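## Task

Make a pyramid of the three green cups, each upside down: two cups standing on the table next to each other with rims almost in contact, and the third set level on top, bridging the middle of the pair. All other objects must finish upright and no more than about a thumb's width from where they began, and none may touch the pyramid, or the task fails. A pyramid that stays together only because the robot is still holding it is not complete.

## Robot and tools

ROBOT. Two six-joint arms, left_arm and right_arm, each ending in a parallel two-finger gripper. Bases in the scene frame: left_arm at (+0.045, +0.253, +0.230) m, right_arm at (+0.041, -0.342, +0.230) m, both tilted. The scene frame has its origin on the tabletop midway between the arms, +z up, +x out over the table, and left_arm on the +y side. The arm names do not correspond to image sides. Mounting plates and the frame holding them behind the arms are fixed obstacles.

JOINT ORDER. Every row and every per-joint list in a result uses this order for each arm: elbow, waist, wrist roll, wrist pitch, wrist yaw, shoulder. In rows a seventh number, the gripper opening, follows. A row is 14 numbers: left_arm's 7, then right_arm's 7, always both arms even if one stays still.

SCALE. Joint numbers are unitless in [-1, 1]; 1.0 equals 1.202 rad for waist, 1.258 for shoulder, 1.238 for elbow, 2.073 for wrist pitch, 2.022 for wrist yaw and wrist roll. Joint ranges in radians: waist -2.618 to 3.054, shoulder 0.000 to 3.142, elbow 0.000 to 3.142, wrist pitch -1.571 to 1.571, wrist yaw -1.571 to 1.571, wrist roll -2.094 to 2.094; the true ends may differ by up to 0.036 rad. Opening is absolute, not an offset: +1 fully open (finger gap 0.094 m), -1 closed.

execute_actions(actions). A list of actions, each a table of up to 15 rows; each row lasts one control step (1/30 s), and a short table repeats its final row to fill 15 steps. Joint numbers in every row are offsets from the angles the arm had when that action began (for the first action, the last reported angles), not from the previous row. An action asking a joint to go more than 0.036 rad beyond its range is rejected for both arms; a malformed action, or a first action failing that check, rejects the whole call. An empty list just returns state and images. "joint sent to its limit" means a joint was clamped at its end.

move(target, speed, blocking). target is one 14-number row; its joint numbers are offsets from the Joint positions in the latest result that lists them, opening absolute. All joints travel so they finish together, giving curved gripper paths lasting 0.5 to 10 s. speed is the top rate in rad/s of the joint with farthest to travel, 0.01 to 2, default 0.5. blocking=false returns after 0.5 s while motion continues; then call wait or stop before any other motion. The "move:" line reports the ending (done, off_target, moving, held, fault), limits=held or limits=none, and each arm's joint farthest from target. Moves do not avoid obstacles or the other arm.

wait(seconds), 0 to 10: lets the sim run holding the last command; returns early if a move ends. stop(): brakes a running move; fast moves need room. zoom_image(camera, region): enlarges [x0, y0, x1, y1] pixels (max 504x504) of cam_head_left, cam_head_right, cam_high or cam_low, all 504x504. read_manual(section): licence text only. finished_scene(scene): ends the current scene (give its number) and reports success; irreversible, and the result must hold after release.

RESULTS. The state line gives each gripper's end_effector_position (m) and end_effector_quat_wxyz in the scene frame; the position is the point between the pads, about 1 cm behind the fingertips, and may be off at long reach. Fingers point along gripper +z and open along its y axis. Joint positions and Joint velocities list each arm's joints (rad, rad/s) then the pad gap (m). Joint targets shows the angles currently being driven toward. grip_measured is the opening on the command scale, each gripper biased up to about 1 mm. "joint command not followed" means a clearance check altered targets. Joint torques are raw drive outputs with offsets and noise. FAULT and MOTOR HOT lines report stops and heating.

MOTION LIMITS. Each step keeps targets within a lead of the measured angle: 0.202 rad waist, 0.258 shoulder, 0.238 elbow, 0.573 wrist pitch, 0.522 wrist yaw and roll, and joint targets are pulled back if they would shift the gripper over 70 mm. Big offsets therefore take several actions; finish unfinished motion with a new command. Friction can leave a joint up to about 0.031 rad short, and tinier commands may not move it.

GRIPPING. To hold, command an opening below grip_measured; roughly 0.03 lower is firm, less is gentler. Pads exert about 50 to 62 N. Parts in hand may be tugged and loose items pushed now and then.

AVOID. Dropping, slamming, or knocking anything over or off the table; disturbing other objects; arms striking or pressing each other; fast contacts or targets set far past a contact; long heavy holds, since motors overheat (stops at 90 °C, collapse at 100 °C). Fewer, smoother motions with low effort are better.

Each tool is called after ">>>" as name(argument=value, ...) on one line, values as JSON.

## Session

>>> execute_actions(actions=[])

Scene clock: 0.00 s.
left_arm: end_effector_position=(+0.0674, +0.6420, +0.2959) grip_measured=+1.000 end_effector_quat_wxyz=(-0.200, +0.747, -0.081, -0.629) | right_arm: end_effector_position=(+0.2447, -0.7081, +0.1376) grip_measured=+1.000 end_effector_quat_wxyz=(-0.266, -0.290, +0.816, -0.424)
Joint names: [elbow, waist, wrist roll, wrist pitch, wrist yaw, shoulder]
Joint positions: left_arm=[ 0.994  1.627 -1.625 -0.488 -0.572  1.513  0.094] | right_arm=[ 0.538 -1.071 -1.379  0.446  0.385  1.311  0.094]
Joint velocities: left_arm=[ 0.002 -0.007 -0.022  0.037 -0.007 -0.007  0.   ] | right_arm=[-0.002 -0.012 -0.022  0.037 -0.095  0.007  0.   ]
Joint torques (N m, as the arm reports them, + toward a larger angle): no reading
Joint targets: left_arm=[0.994 1.627 -1.625 -0.488 -0.572 1.513] | right_arm=[0.538 -1.071 -1.379 0.446 0.385 1.311]

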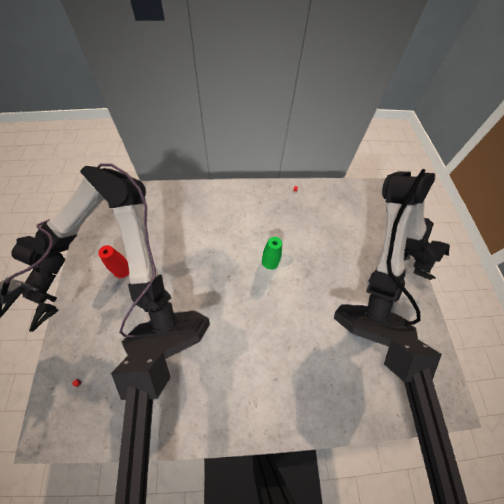

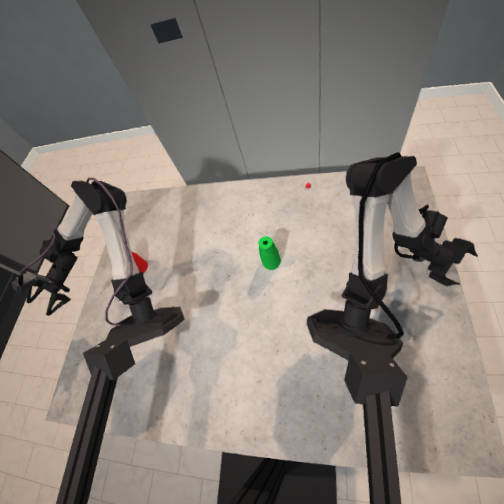

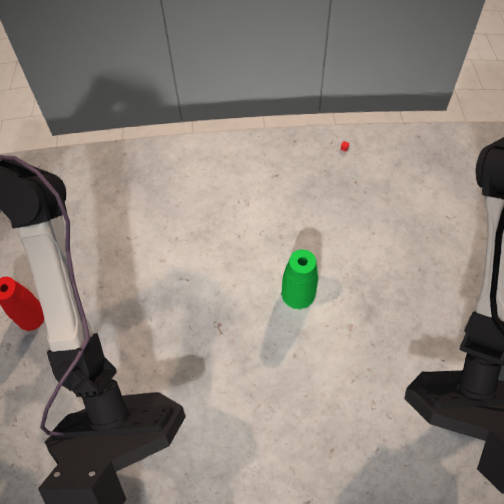

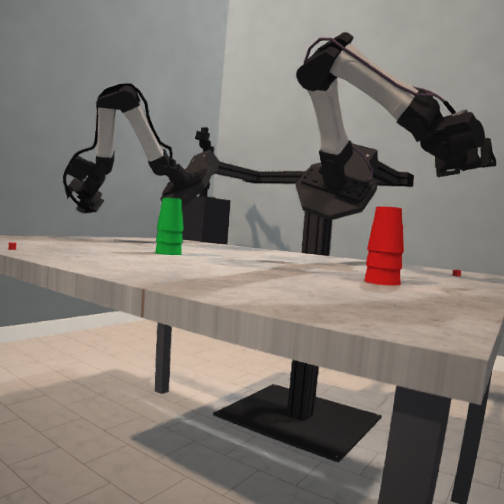

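>>> zoom_image(camera="cam_high", region=[250, 190, 400, 340])

>>> zoom_image(camera="cam_low", region=[70, 100, 230, 260])

>>> zoom_image(camera="cam_head_left", region=[230, 170, 350, 290])

Region (250, 190, 400, 340) of cam_high's 504x504 image, scaled by 3.360, with more detail than that image has.

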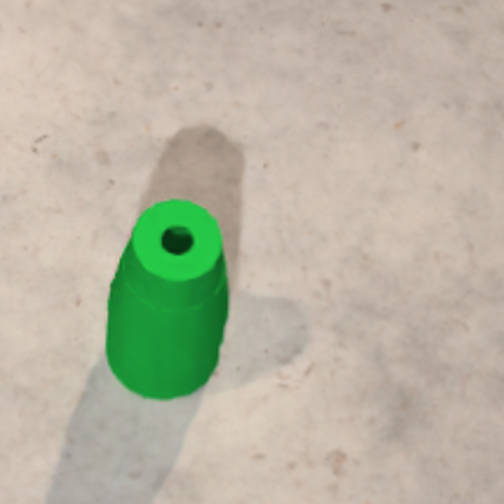

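Region (70, 100, 230, 260) of cam_low's 504x504 image, scaled by 3.150, with more detail than that image has.

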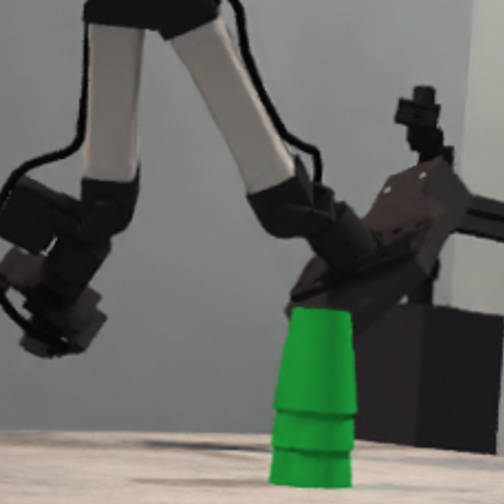

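Region (230, 170, 350, 290) of cam_head_left's 504x504 image, scaled by 4.200, with more detail than that image has.

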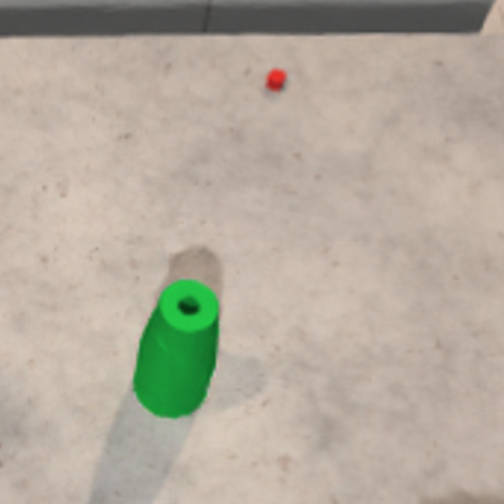

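>>> move(target=[0,0,0,0,0,-0.5,1, 1.0,0.475,0.46,-0.842,0.25,0.07,1], speed=1.0)

Scene clock: 54.33 s.
left_arm: end_effector_position=(+0.2208, +0.6082, +0.4321) grip_measured=+1.000 end_effector_quat_wxyz=(-0.482, +0.684, -0.117, -0.536) | right_arm: end_effector_position=(+0.4411, -0.6213, +0.2505) grip_measured=+1.000 end_effector_quat_wxyz=(-0.293, -0.097, +0.865, -0.396)
Joint names: [elbow, waist, wrist roll, wrist pitch, wrist yaw, shoulder]
Joint positions: left_arm=[ 0.994  1.627 -1.625 -0.488 -0.571  0.899  0.094] | right_arm=[ 1.751 -0.508 -0.459 -1.287  0.876  1.387  0.094]
Joint velocities: left_arm=[ 0.007 -0.007 -0.007 -0.022  0.051 -0.007  0.   ] | right_arm=[-0.017 -0.007 -0.007 -0.051 -0.037 -0.012  0.   ]
Joint torques (N m, as the arm reports them, + toward a larger angle): left_arm=[ 5.3   1.57  0.08  1.24 -0.47 -5.5 ] | right_arm=[ 6.43 -0.06  0.15 -0.36  0.59 -9.3 ]
Joint targets: left_arm=[0.994 1.627 -1.625 -0.488 -0.572 0.884] | right_arm=[1.777 -0.501 -0.449 -1.300 0.891 1.399]
move: off_target (right_arm); limits=none; left_arm: farthest joint: the shoulder, 0.015 radians from its target (0.629 radians at the start); right_arm: farthest joint: the elbow, 0.025 radians from its target (1.238 radians at the start)

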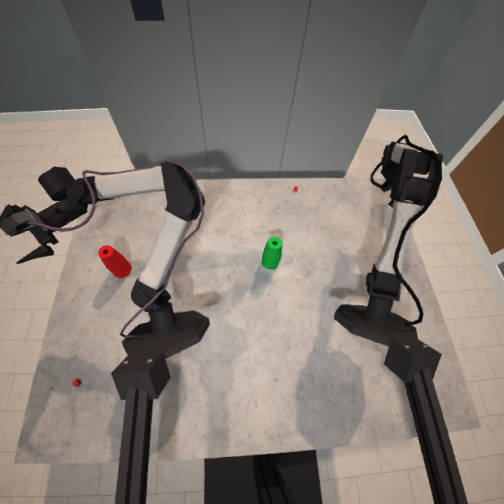

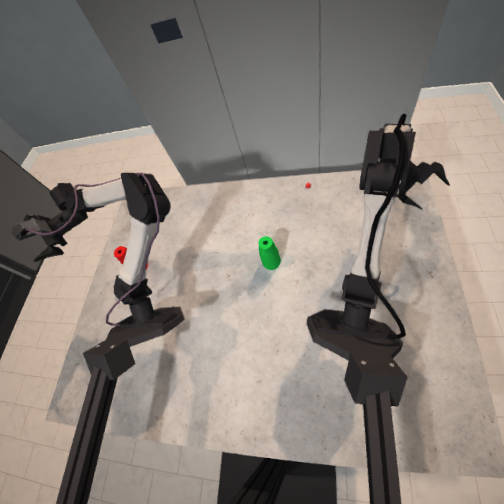

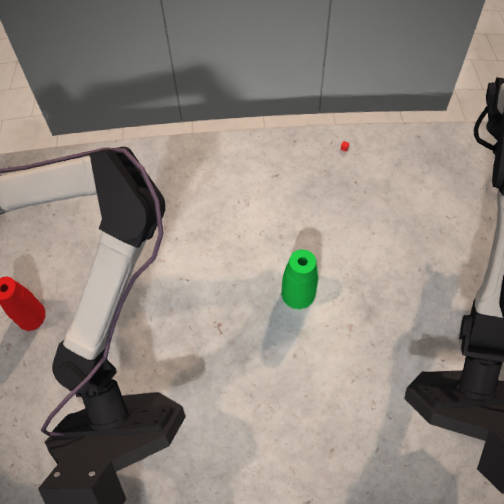

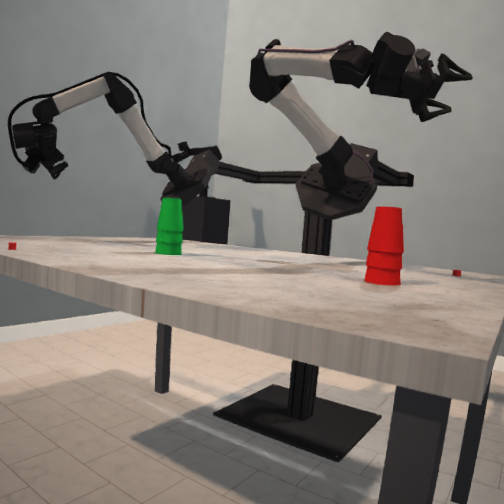

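>>> move(target=[0,0,0,0,0,0,1, 0,1.0,0,0,0,0.08,1], speed=1.2)

Scene clock: 69.23 s.
left_arm: end_effector_position=(+0.2208, +0.6082, +0.4321) grip_measured=+1.000 end_effector_quat_wxyz=(-0.482, +0.684, -0.117, -0.536) | right_arm: end_effector_position=(+0.5159, -0.2508, +0.2256) grip_measured=+1.000 end_effector_quat_wxyz=(-0.006, -0.495, +0.866, -0.070)
Joint names: [elbow, waist, wrist roll, wrist pitch, wrist yaw, shoulder]
Joint positions: left_arm=[ 0.994  1.627 -1.625 -0.488 -0.571  0.899  0.094] | right_arm=[ 1.751  0.686 -0.459 -1.287  0.876  1.479  0.094]
Joint velocities: left_arm=[-0.007  0.012 -0.007  0.022 -0.081 -0.002  0.   ] | right_arm=[-0.007 -0.002 -0.022  0.022 -0.007  0.022  0.   ]
Joint torques (N m, as the arm reports them, + toward a larger angle): left_arm=[ 5.3   1.54  0.07  1.21 -0.47 -4.11] | right_arm=[ 3.74  5.24  0.02  0.22  0.11 -6.17]
Joint targets: left_arm=[0.994 1.627 -1.625 -0.488 -0.571 0.899] | right_arm=[1.751 0.693 -0.459 -1.286 0.876 1.487]
move: done; limits=none; left_arm: farthest joint: the waist, 0.000 radians from its target (0.000 radians at the start); right_arm: farthest joint: the shoulder, 0.009 radians from its target (0.101 radians at the start)

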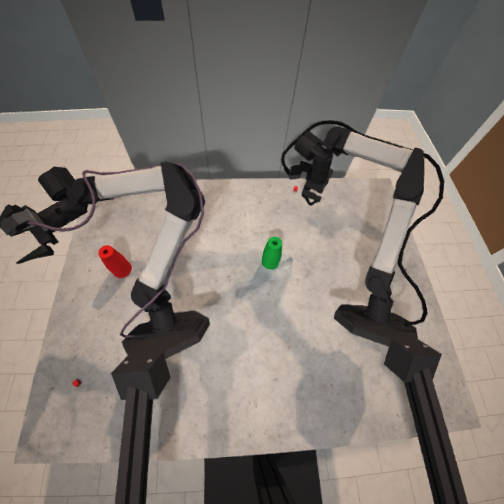

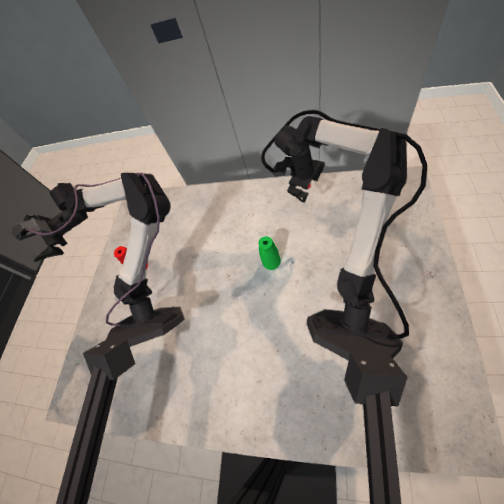

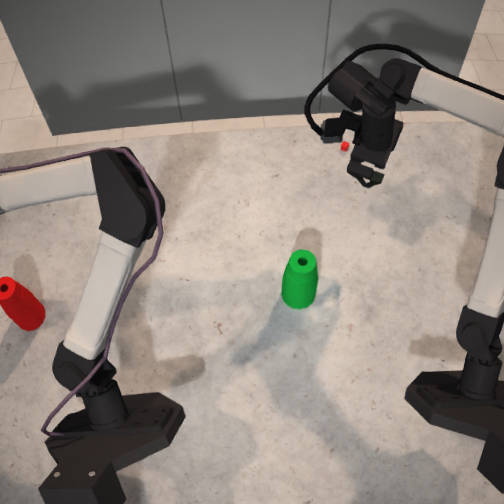

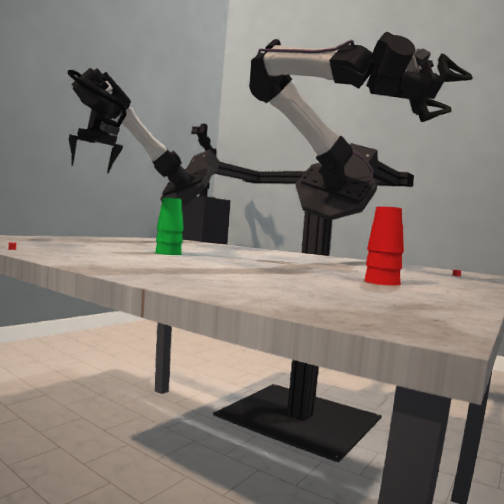

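>>> move(target=[0,0,0,0,0,0,1, -0.303,0.371,0.028,0.102,0.016,0.211,1], speed=0.7)

>>> zoom_image(camera="cam_low", region=[90, 100, 250, 260])

>>> zoom_image(camera="cam_high", region=[230, 180, 390, 340])

Scene clock: 79.27 s.
left_arm: end_effector_position=(+0.2208, +0.6082, +0.4321) grip_measured=+1.000 end_effector_quat_wxyz=(-0.482, +0.684, -0.117, -0.536) | right_arm: end_effector_position=(+0.3439, -0.0818, +0.1983) grip_measured=+1.000 end_effector_quat_wxyz=(-0.002, -0.712, +0.702, -0.000)
Joint names: [elbow, waist, wrist roll, wrist pitch, wrist yaw, shoulder]
Joint positions: left_arm=[ 0.994  1.627 -1.625 -0.488 -0.571  0.899  0.094] | right_arm=[ 1.389  1.127 -0.413 -1.089  0.897  1.746  0.094]
Joint velocities: left_arm=[-0.012  0.012  0.051 -0.007 -0.066  0.017  0.   ] | right_arm=[ 0.002 -0.007  0.007  0.037 -0.007  0.007  0.   ]
Joint torques (N m, as the arm reports them, + toward a larger angle): left_arm=[ 5.35  1.57  0.06  1.21 -0.48 -4.09] | right_arm=[ 2.1   7.89  0.13  0.39  0.15 -4.94]
Joint targets: left_arm=[0.994 1.627 -1.625 -0.488 -0.571 0.899] | right_arm=[1.376 1.132 -0.402 -1.076 0.908 1.744]
move: done; limits=none; left_arm: farthest joint: the waist, 0.000 radians from its target (0.000 radians at the start); right_arm: farthest joint: the wrist pitch, 0.014 radians from its target (0.211 radians at the start)

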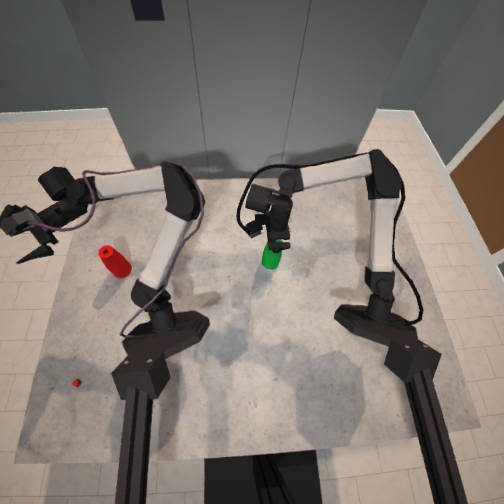

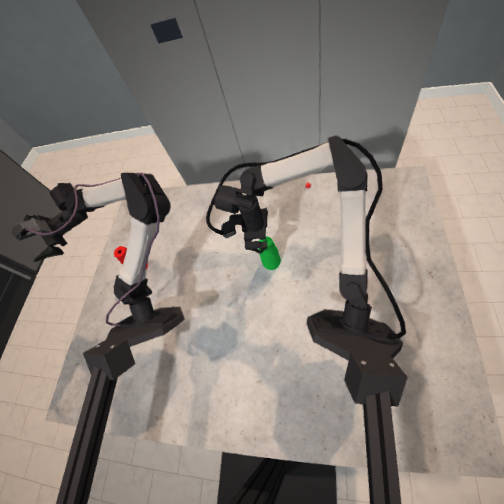

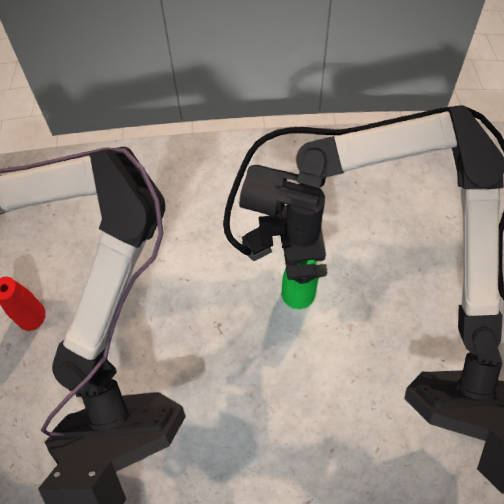

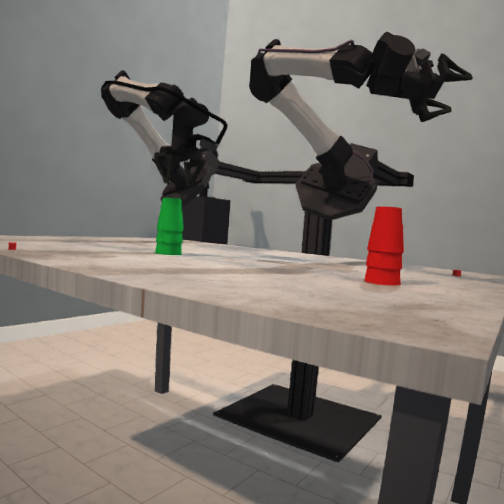

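Region (90, 100, 250, 260) of cam_low's 504x504 image, scaled by 3.150, with more detail than that image has.

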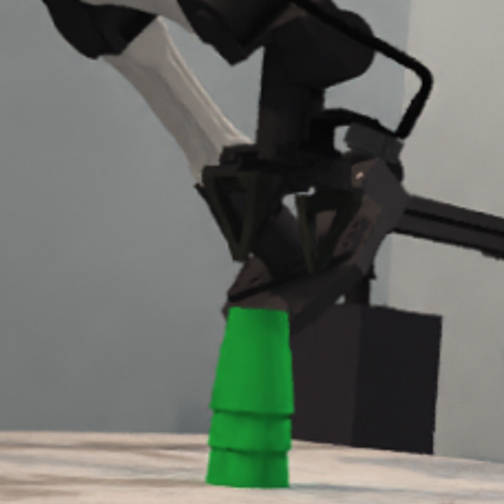

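Region (230, 180, 390, 340) of cam_high's 504x504 image, scaled by 3.150, with more detail than that image has.

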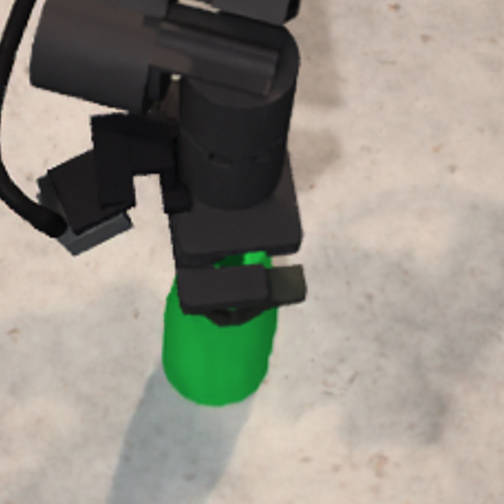

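>>> move(target=[0,0,0,0,0,0,1, -0.13,-0.168,-0.147,0.193,-0.03,0.018,1], speed=0.35)

>>> zoom_image(camera="cam_low", region=[90, 100, 250, 260])

>>> zoom_image(camera="cam_high", region=[230, 180, 390, 340])

Scene clock: 97.47 s.
left_arm: end_effector_position=(+0.2208, +0.6082, +0.4321) grip_measured=+1.000 end_effector_quat_wxyz=(-0.482, +0.684, -0.117, -0.536) | right_arm: end_effector_position=(+0.3577, -0.0870, +0.1233) grip_measured=+1.000 end_effector_quat_wxyz=(-0.003, -0.707, +0.708, -0.001)
Joint names: [elbow, waist, wrist roll, wrist pitch, wrist yaw, shoulder]
Joint positions: left_arm=[ 0.994  1.627 -1.625 -0.488 -0.571  0.899  0.094] | right_arm=[ 1.248  0.925 -0.699 -0.703  0.849  1.759  0.094]
Joint velocities: left_arm=[-0.002 -0.007  0.022  0.095 -0.007 -0.017  0.   ] | right_arm=[ 0.002  0.012 -0.007  0.081  0.051 -0.022  0.   ]
Joint torques (N m, as the arm reports them, + toward a larger angle): left_arm=[ 5.34  1.54  0.07  1.22 -0.47 -4.08] | right_arm=[ 1.3   7.3  -0.07  0.37 -0.08 -5.12]
Joint targets: left_arm=[0.994 1.627 -1.625 -0.488 -0.571 0.899] | right_arm=[1.228 0.925 -0.710 -0.689 0.836 1.768]
move: done; limits=none; left_arm: farthest joint: the waist, 0.000 radians from its target (0.000 radians at the start); right_arm: farthest joint: the elbow, 0.020 radians from its target (0.161 radians at the start)

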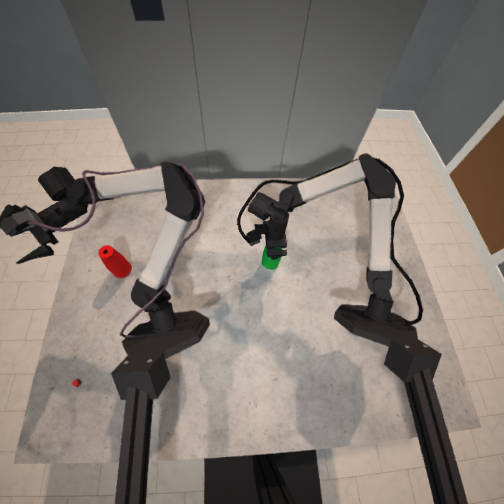

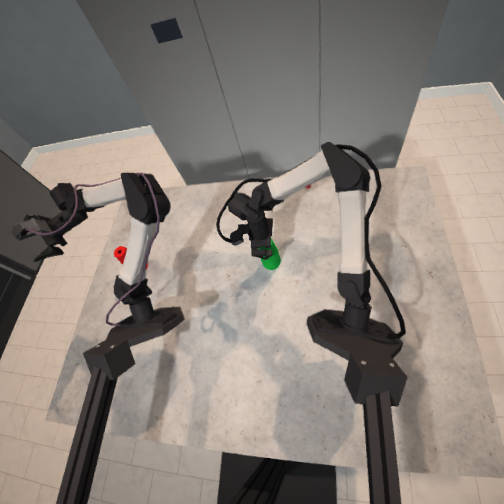

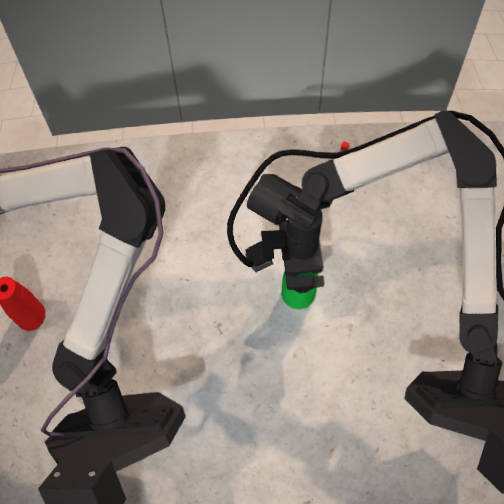

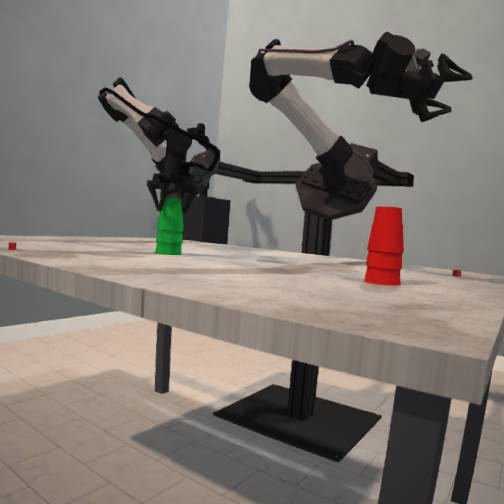

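Region (90, 100, 250, 260) of cam_low's 504x504 image, scaled by 3.150, with more detail than that image has.

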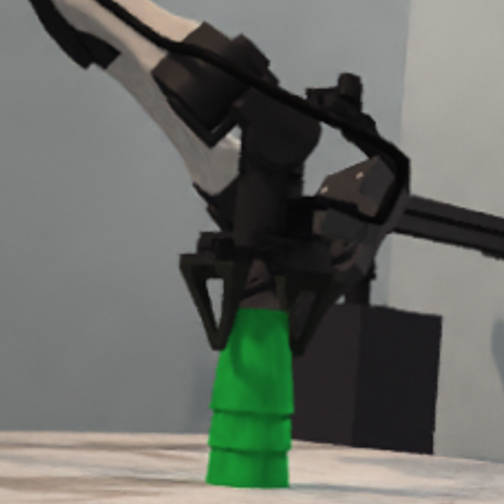

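Region (230, 180, 390, 340) of cam_high's 504x504 image, scaled by 3.150, with more detail than that image has.

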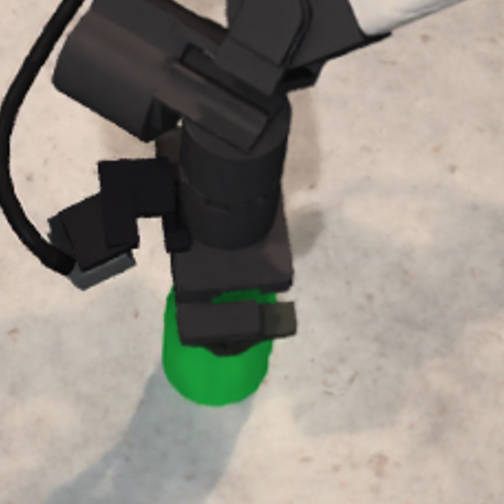

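>>> execute_actions(actions=[[[0,0,0,0,0,0,1,0,0,0,0,0,0,0.8],[0,0,0,0,0,0,1,0,0,0,0,0,0,0.75],[0,0,0,0,0,0,1,0,0,0,0,0,0,0.7],[0,0,0,0,0,0,1,0,0,0,0,0,0,0.65],[0,0,0,0,0,0,1,0,0,0,0,0,0,0.6],[0,0,0,0,0,0,1,0,0,0,0,0,0,0.55],[0,0,0,0,0,0,1,0,0,0,0,0,0,0.5],[0,0,0,0,0,0,1,0,0,0,0,0,0,0.46],[0,0,0,0,0,0,1,0,0,0,0,0,0,0.42],[0,0,0,0,0,0,1,0,0,0,0,0,0,0.38],[0,0,0,0,0,0,1,0,0,0,0,0,0,0.35],[0,0,0,0,0,0,1,0,0,0,0,0,0,0.32],[0,0,0,0,0,0,1,0,0,0,0,0,0,0.29],[0,0,0,0,0,0,1,0,0,0,0,0,0,0.26],[0,0,0,0,0,0,1,0,0,0,0,0,0,0.24]],[[0,0,0,0,0,0,1,0,0,0,0,0,0,0.23]]])

>>> zoom_image(camera="cam_low", region=[90, 100, 250, 260])

Scene clock: 108.63 s.
left_arm: end_effector_position=(+0.2208, +0.6082, +0.4321) grip_measured=+1.000 end_effector_quat_wxyz=(-0.482, +0.684, -0.117, -0.536) | right_arm: end_effector_position=(+0.3577, -0.0869, +0.1233) grip_measured=+0.248 end_effector_quat_wxyz=(-0.003, -0.707, +0.708, -0.001)
Joint names: [elbow, waist, wrist roll, wrist pitch, wrist yaw, shoulder]
Joint positions: left_arm=[ 0.994  1.627 -1.625 -0.488 -0.571  0.899  0.094] | right_arm=[ 1.248  0.925 -0.7   -0.703  0.849  1.759  0.059]
Joint velocities: left_arm=[ 0.017 -0.007  0.022 -0.066  0.051 -0.027  0.   ] | right_arm=[ 0.007  0.002 -0.095  0.051 -0.022 -0.012  0.   ]
Joint torques (N m, as the arm reports them, + toward a larger angle): left_arm=[ 5.37  1.59  0.08  1.24 -0.46 -4.17] | right_arm=[ 2.69  7.3   0.02  0.2   0.04 -5.81]
Joint targets: left_arm=[0.994 1.627 -1.625 -0.488 -0.571 0.899] | right_arm=[1.248 0.925 -0.700 -0.703 0.849 1.759]

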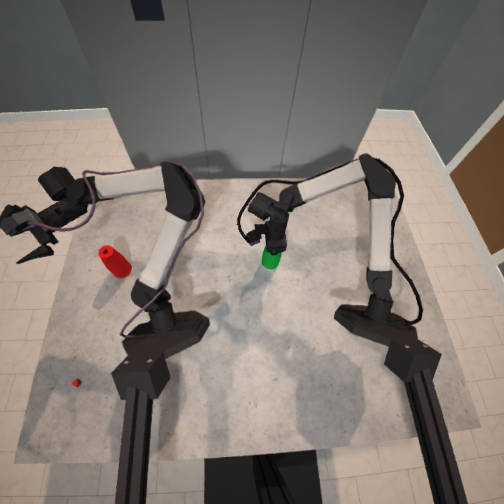

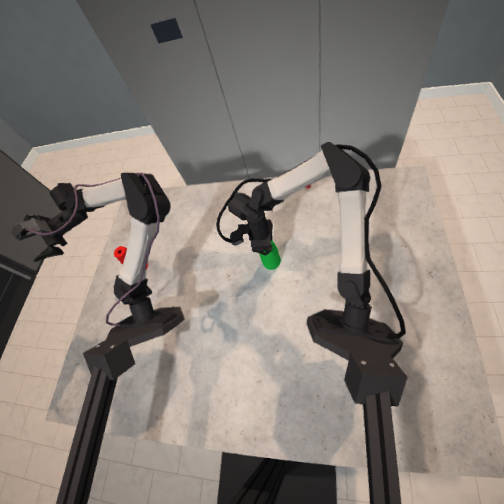

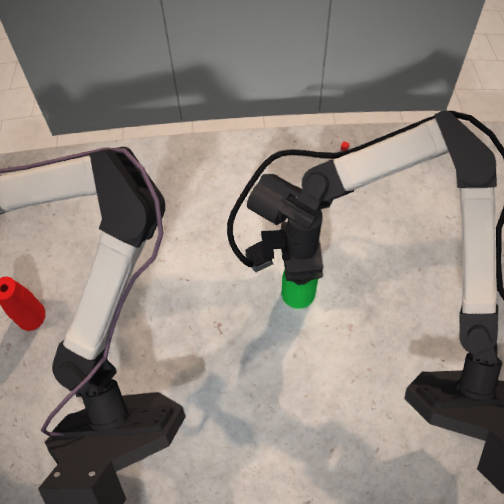

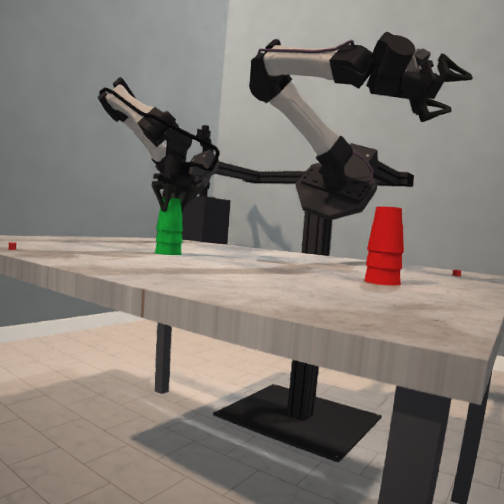

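Region (90, 100, 250, 260) of cam_low's 504x504 image, scaled by 3.150, with more detail than that image has.

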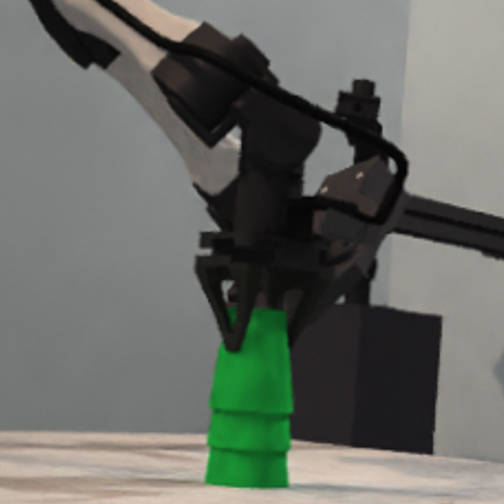

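>>> move(target=[0,0,0,0,0,0,1, 0.167,0.166,0.141,-0.209,0.029,-0.039,0.2], speed=0.22)

>>> zoom_image(camera="cam_low", region=[90, 100, 250, 260])

>>> zoom_image(camera="cam_high", region=[230, 190, 380, 340])

Scene clock: 124.73 s.
left_arm: end_effector_position=(+0.2208, +0.6082, +0.4321) grip_measured=+1.000 end_effector_quat_wxyz=(-0.482, +0.684, -0.117, -0.536) | right_arm: end_effector_position=(+0.3578, -0.0872, +0.2034) grip_measured=+0.243 end_effector_quat_wxyz=(-0.002, -0.708, +0.706, -0.001)
Joint names: [elbow, waist, wrist roll, wrist pitch, wrist yaw, shoulder]
Joint positions: left_arm=[ 0.994  1.627 -1.625 -0.488 -0.571  0.899  0.094] | right_arm=[ 1.428  1.111 -0.425 -1.125  0.897  1.73   0.058]
Joint velocities: left_arm=[-0.012 -0.007 -0.051  0.066  0.007 -0.002  0.   ] | right_arm=[-0.007 -0.012 -0.022  0.007 -0.051  0.017  0.001]
Joint torques (N m, as the arm reports them, + toward a larger angle): left_arm=[ 5.34  1.51  0.06  1.22 -0.46 -4.09] | right_arm=[ 4.96  8.61  0.13  0.08  0.17 -6.37]
Joint targets: left_arm=[0.994 1.627 -1.625 -0.488 -0.571 0.899] | right_arm=[1.455 1.125 -0.415 -1.136 0.908 1.710]
move: off_target (right_arm); limits=none; left_arm: farthest joint: the waist, 0.000 radians from its target (0.000 radians at the start); right_arm: farthest joint: the elbow, 0.026 radians from its target (0.207 radians at the start)

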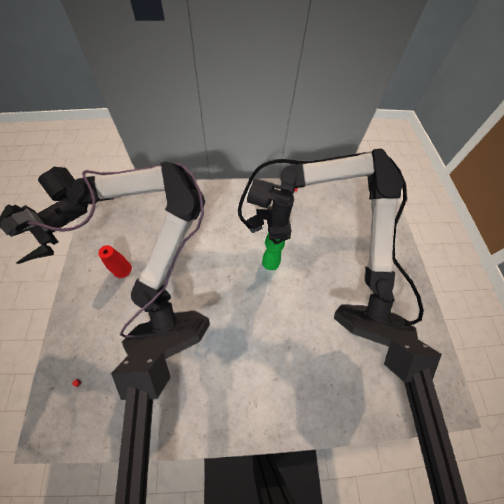

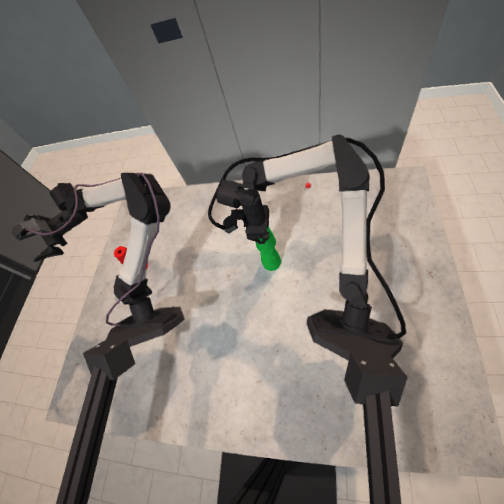

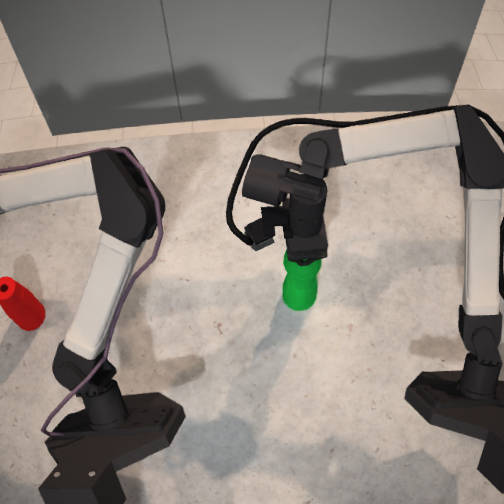

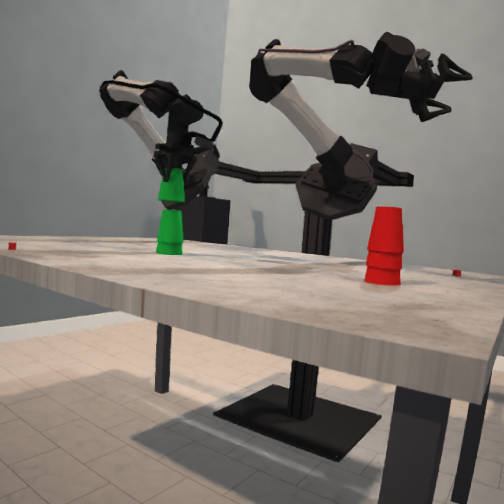

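Region (90, 100, 250, 260) of cam_low's 504x504 image, scaled by 3.150, with more detail than that image has.

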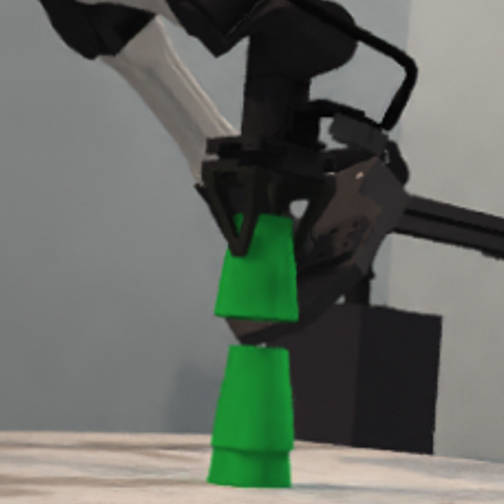

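Region (230, 190, 380, 340) of cam_high's 504x504 image, scaled by 3.360, with more detail than that image has.

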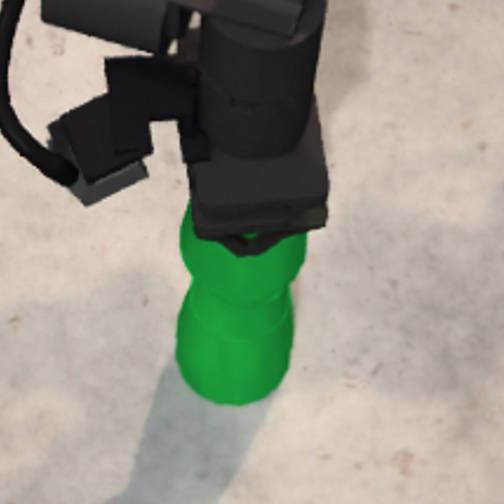

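>>> move(target=[0,0,0,0,0,0,1, 0.309,0.05,0.042,-0.053,0.0075,0.256,0.2], speed=0.35)

Scene clock: 153.50 s.
left_arm: end_effector_position=(+0.2208, +0.6082, +0.4321) grip_measured=+1.000 end_effector_quat_wxyz=(-0.482, +0.684, -0.117, -0.536) | right_arm: end_effector_position=(+0.3581, -0.0095, +0.2002) grip_measured=+0.243 end_effector_quat_wxyz=(-0.003, -0.707, +0.707, -0.001)
Joint names: [elbow, waist, wrist roll, wrist pitch, wrist yaw, shoulder]
Joint positions: left_arm=[ 0.994  1.627 -1.625 -0.488 -0.571  0.899  0.094] | right_arm=[ 1.784  1.154 -0.35  -1.223  0.9    2.044  0.058]
Joint velocities: left_arm=[-0.012  0.002  0.007 -0.066  0.037 -0.017  0.   ] | right_arm=[-0.002 -0.007  0.007 -0.007 -0.022 -0.002  0.001]
Joint torques (N m, as the arm reports them, + toward a larger angle): left_arm=[ 5.3   1.54  0.08  1.23 -0.45 -4.04] | right_arm=[ 5.06 11.01  0.12  0.07  0.16 -5.5 ]
Joint targets: left_arm=[0.994 1.627 -1.625 -0.488 -0.571 0.899] | right_arm=[1.811 1.170 -0.340 -1.234 0.912 2.053]
move: off_target (right_arm); limits=none; left_arm: farthest joint: the waist, 0.000 radians from its target (0.000 radians at the start); right_arm: farthest joint: the elbow, 0.027 radians from its target (0.382 radians at the start)

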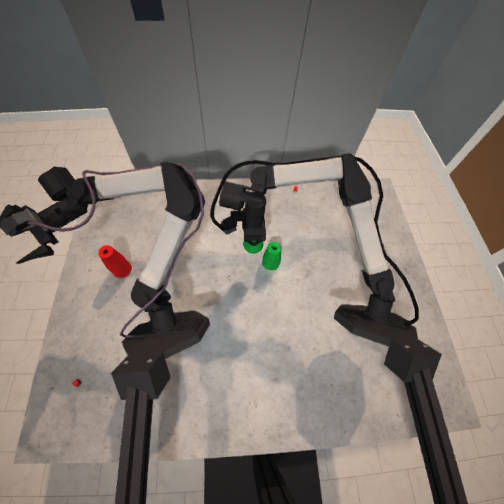

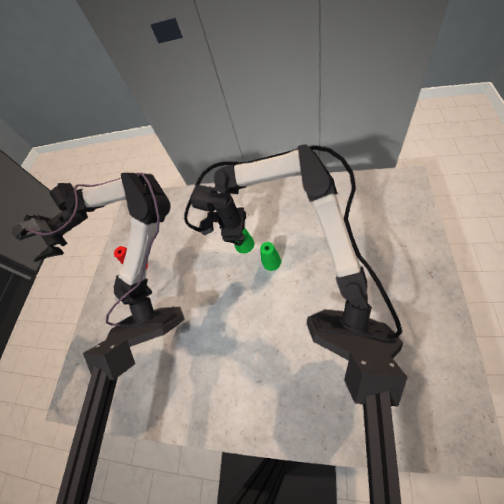

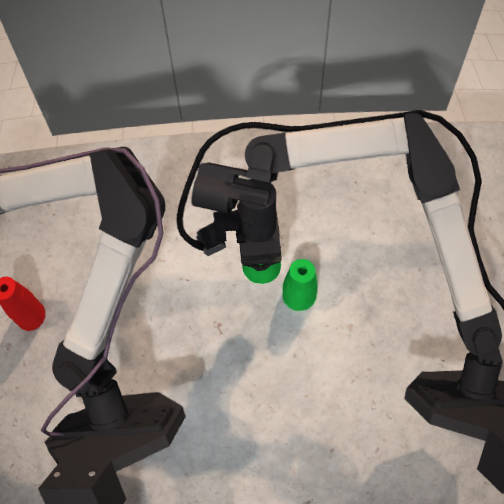

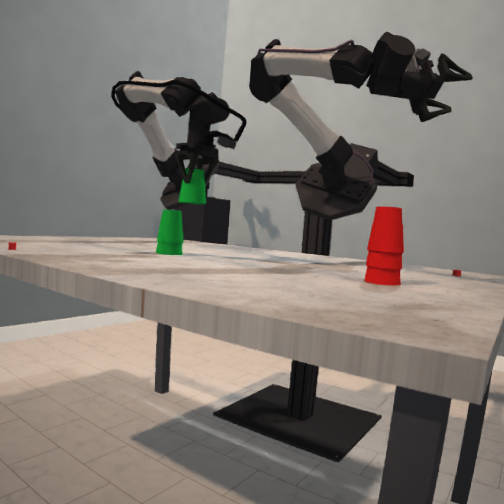

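>>> move(target=[0,0,0,0,0,0,1, -0.175,-0.131,-0.129,0.201,-0.021,0.016,0.2], speed=0.35)

>>> zoom_image(camera="cam_high", region=[220, 200, 360, 340])

Scene clock: 161.50 s.
left_arm: end_effector_position=(+0.2208, +0.6082, +0.4321) grip_measured=+1.000 end_effector_quat_wxyz=(-0.482, +0.684, -0.117, -0.536) | right_arm: end_effector_position=(+0.3578, -0.0095, +0.1168) grip_measured=+0.243 end_effector_quat_wxyz=(-0.004, -0.708, +0.706, -0.001)
Joint names: [elbow, waist, wrist roll, wrist pitch, wrist yaw, shoulder]
Joint positions: left_arm=[ 0.994  1.627 -1.625 -0.488 -0.571  0.899  0.094] | right_arm=[ 1.586  0.994 -0.601 -0.82   0.871  2.057  0.058]
Joint velocities: left_arm=[-0.012 -0.012  0.007  0.022 -0.022 -0.007  0.   ] | right_arm=[-0.007  0.002 -0.051  0.022  0.007  0.002 -0.   ]
Joint torques (N m, as the arm reports them, + toward a larger angle): left_arm=[ 5.32  1.58  0.07  1.23 -0.47 -4.08] | right_arm=[ 1.5   9.76 -0.08  0.36 -0.07 -6.27]
Joint targets: left_arm=[0.994 1.627 -1.625 -0.488 -0.571 0.899] | right_arm=[1.567 0.997 -0.611 -0.807 0.858 2.064]
move: done; limits=none; left_arm: farthest joint: the waist, 0.000 radians from its target (0.000 radians at the start); right_arm: farthest joint: the elbow, 0.019 radians from its target (0.216 radians at the start)

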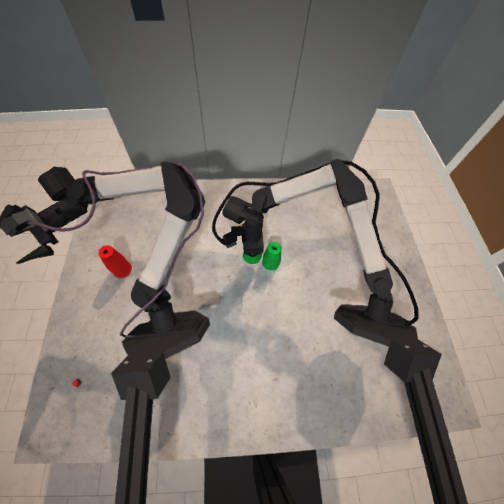

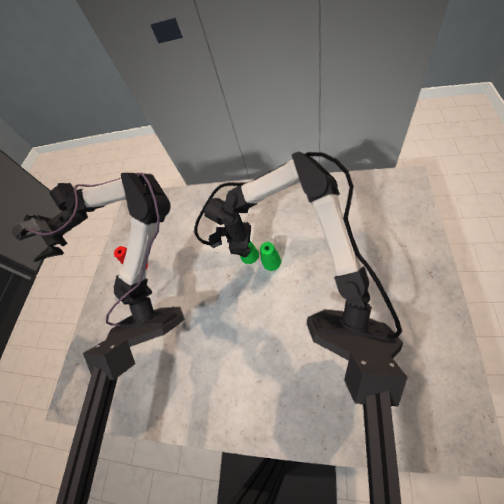

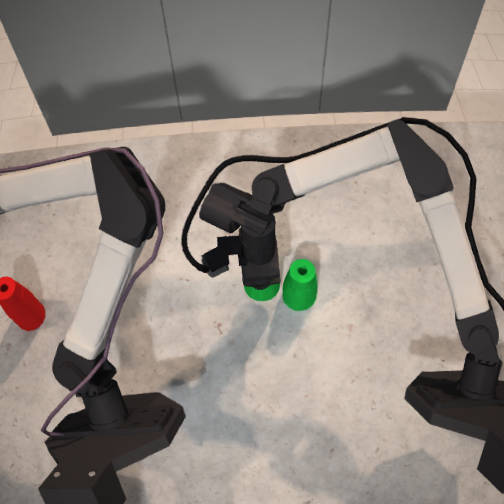

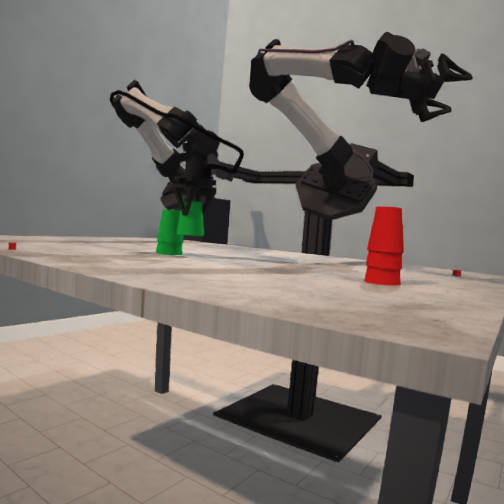

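Region (220, 200, 360, 340) of cam_high's 504x504 image, scaled by 3.600, with more detail than that image has.

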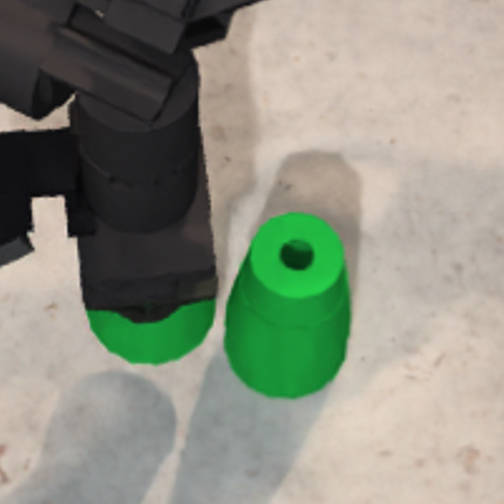

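>>> move(target=[0,0,0,0,0,0,1, -0.0816,-0.0874,-0.079,0.125,-0.024,0.0425,0.2], speed=0.18)

>>> zoom_image(camera="cam_high", region=[220, 200, 360, 340])

>>> zoom_image(camera="cam_low", region=[120, 150, 230, 260])

Scene clock: 174.07 s.
left_arm: end_effector_position=(+0.2208, +0.6082, +0.4321) grip_measured=+1.000 end_effector_quat_wxyz=(-0.482, +0.684, -0.117, -0.536) | right_arm: end_effector_position=(+0.3590, -0.0129, +0.0611) grip_measured=+0.243 end_effector_quat_wxyz=(-0.002, -0.705, +0.709, -0.001)
Joint names: [elbow, waist, wrist roll, wrist pitch, wrist yaw, shoulder]
Joint positions: left_arm=[ 0.994  1.627 -1.625 -0.488 -0.571  0.899  0.094] | right_arm=[ 1.505  0.888 -0.75  -0.575  0.835  2.102  0.058]
Joint velocities: left_arm=[ 0.007  0.012  0.007 -0.051 -0.037  0.017  0.   ] | right_arm=[-0.007 -0.012  0.081 -0.051 -0.037 -0.007  0.   ]
Joint torques (N m, as the arm reports them, + toward a larger angle): left_arm=[ 5.39  1.55  0.06  1.22 -0.45 -4.12] | right_arm=[ 1.01  9.54 -0.08  0.38 -0.08 -6.51]
Joint targets: left_arm=[0.994 1.627 -1.625 -0.488 -0.571 0.899] | right_arm=[1.485 0.889 -0.760 -0.562 0.822 2.111]
move: done; limits=none; left_arm: farthest joint: the waist, 0.000 radians from its target (0.000 radians at the start); right_arm: farthest joint: the elbow, 0.020 radians from its target (0.101 radians at the start)

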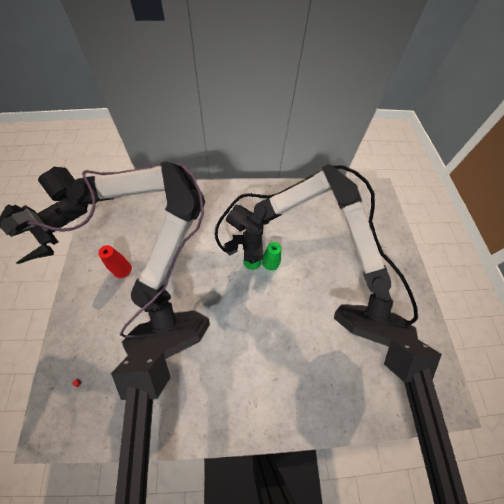

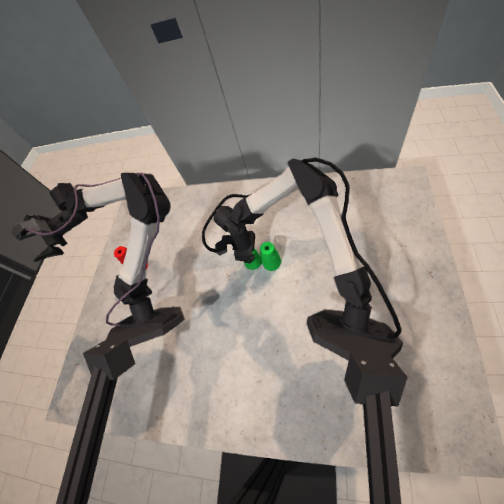

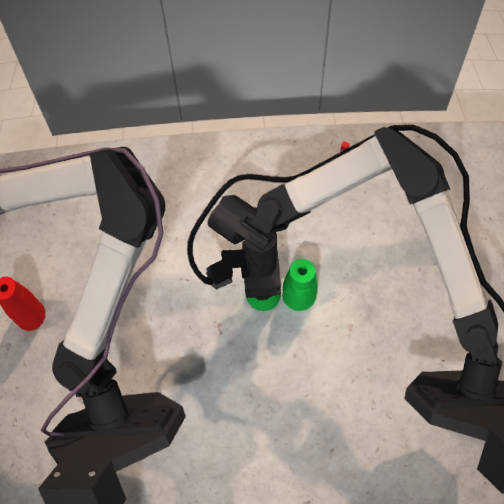

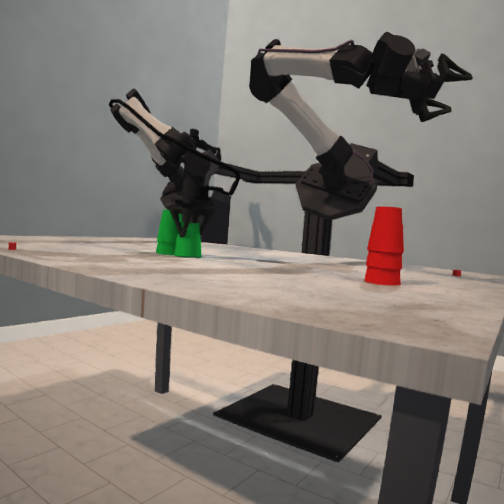

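Region (220, 200, 360, 340) of cam_high's 504x504 image, scaled by 3.600, with more detail than that image has.

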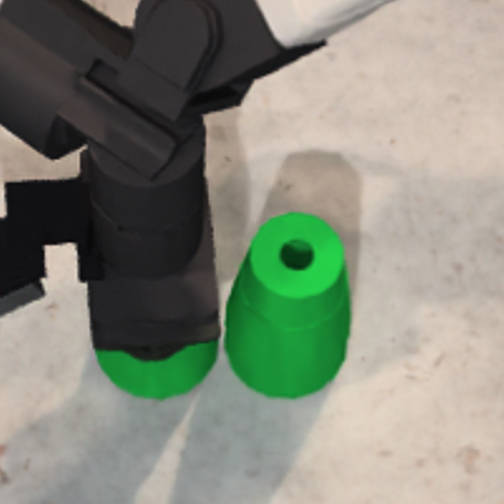

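Region (120, 150, 230, 260) of cam_low's 504x504 image, scaled by 4.582, with more detail than that image has.

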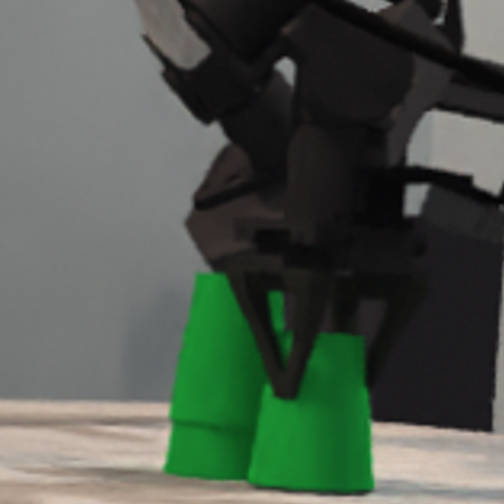

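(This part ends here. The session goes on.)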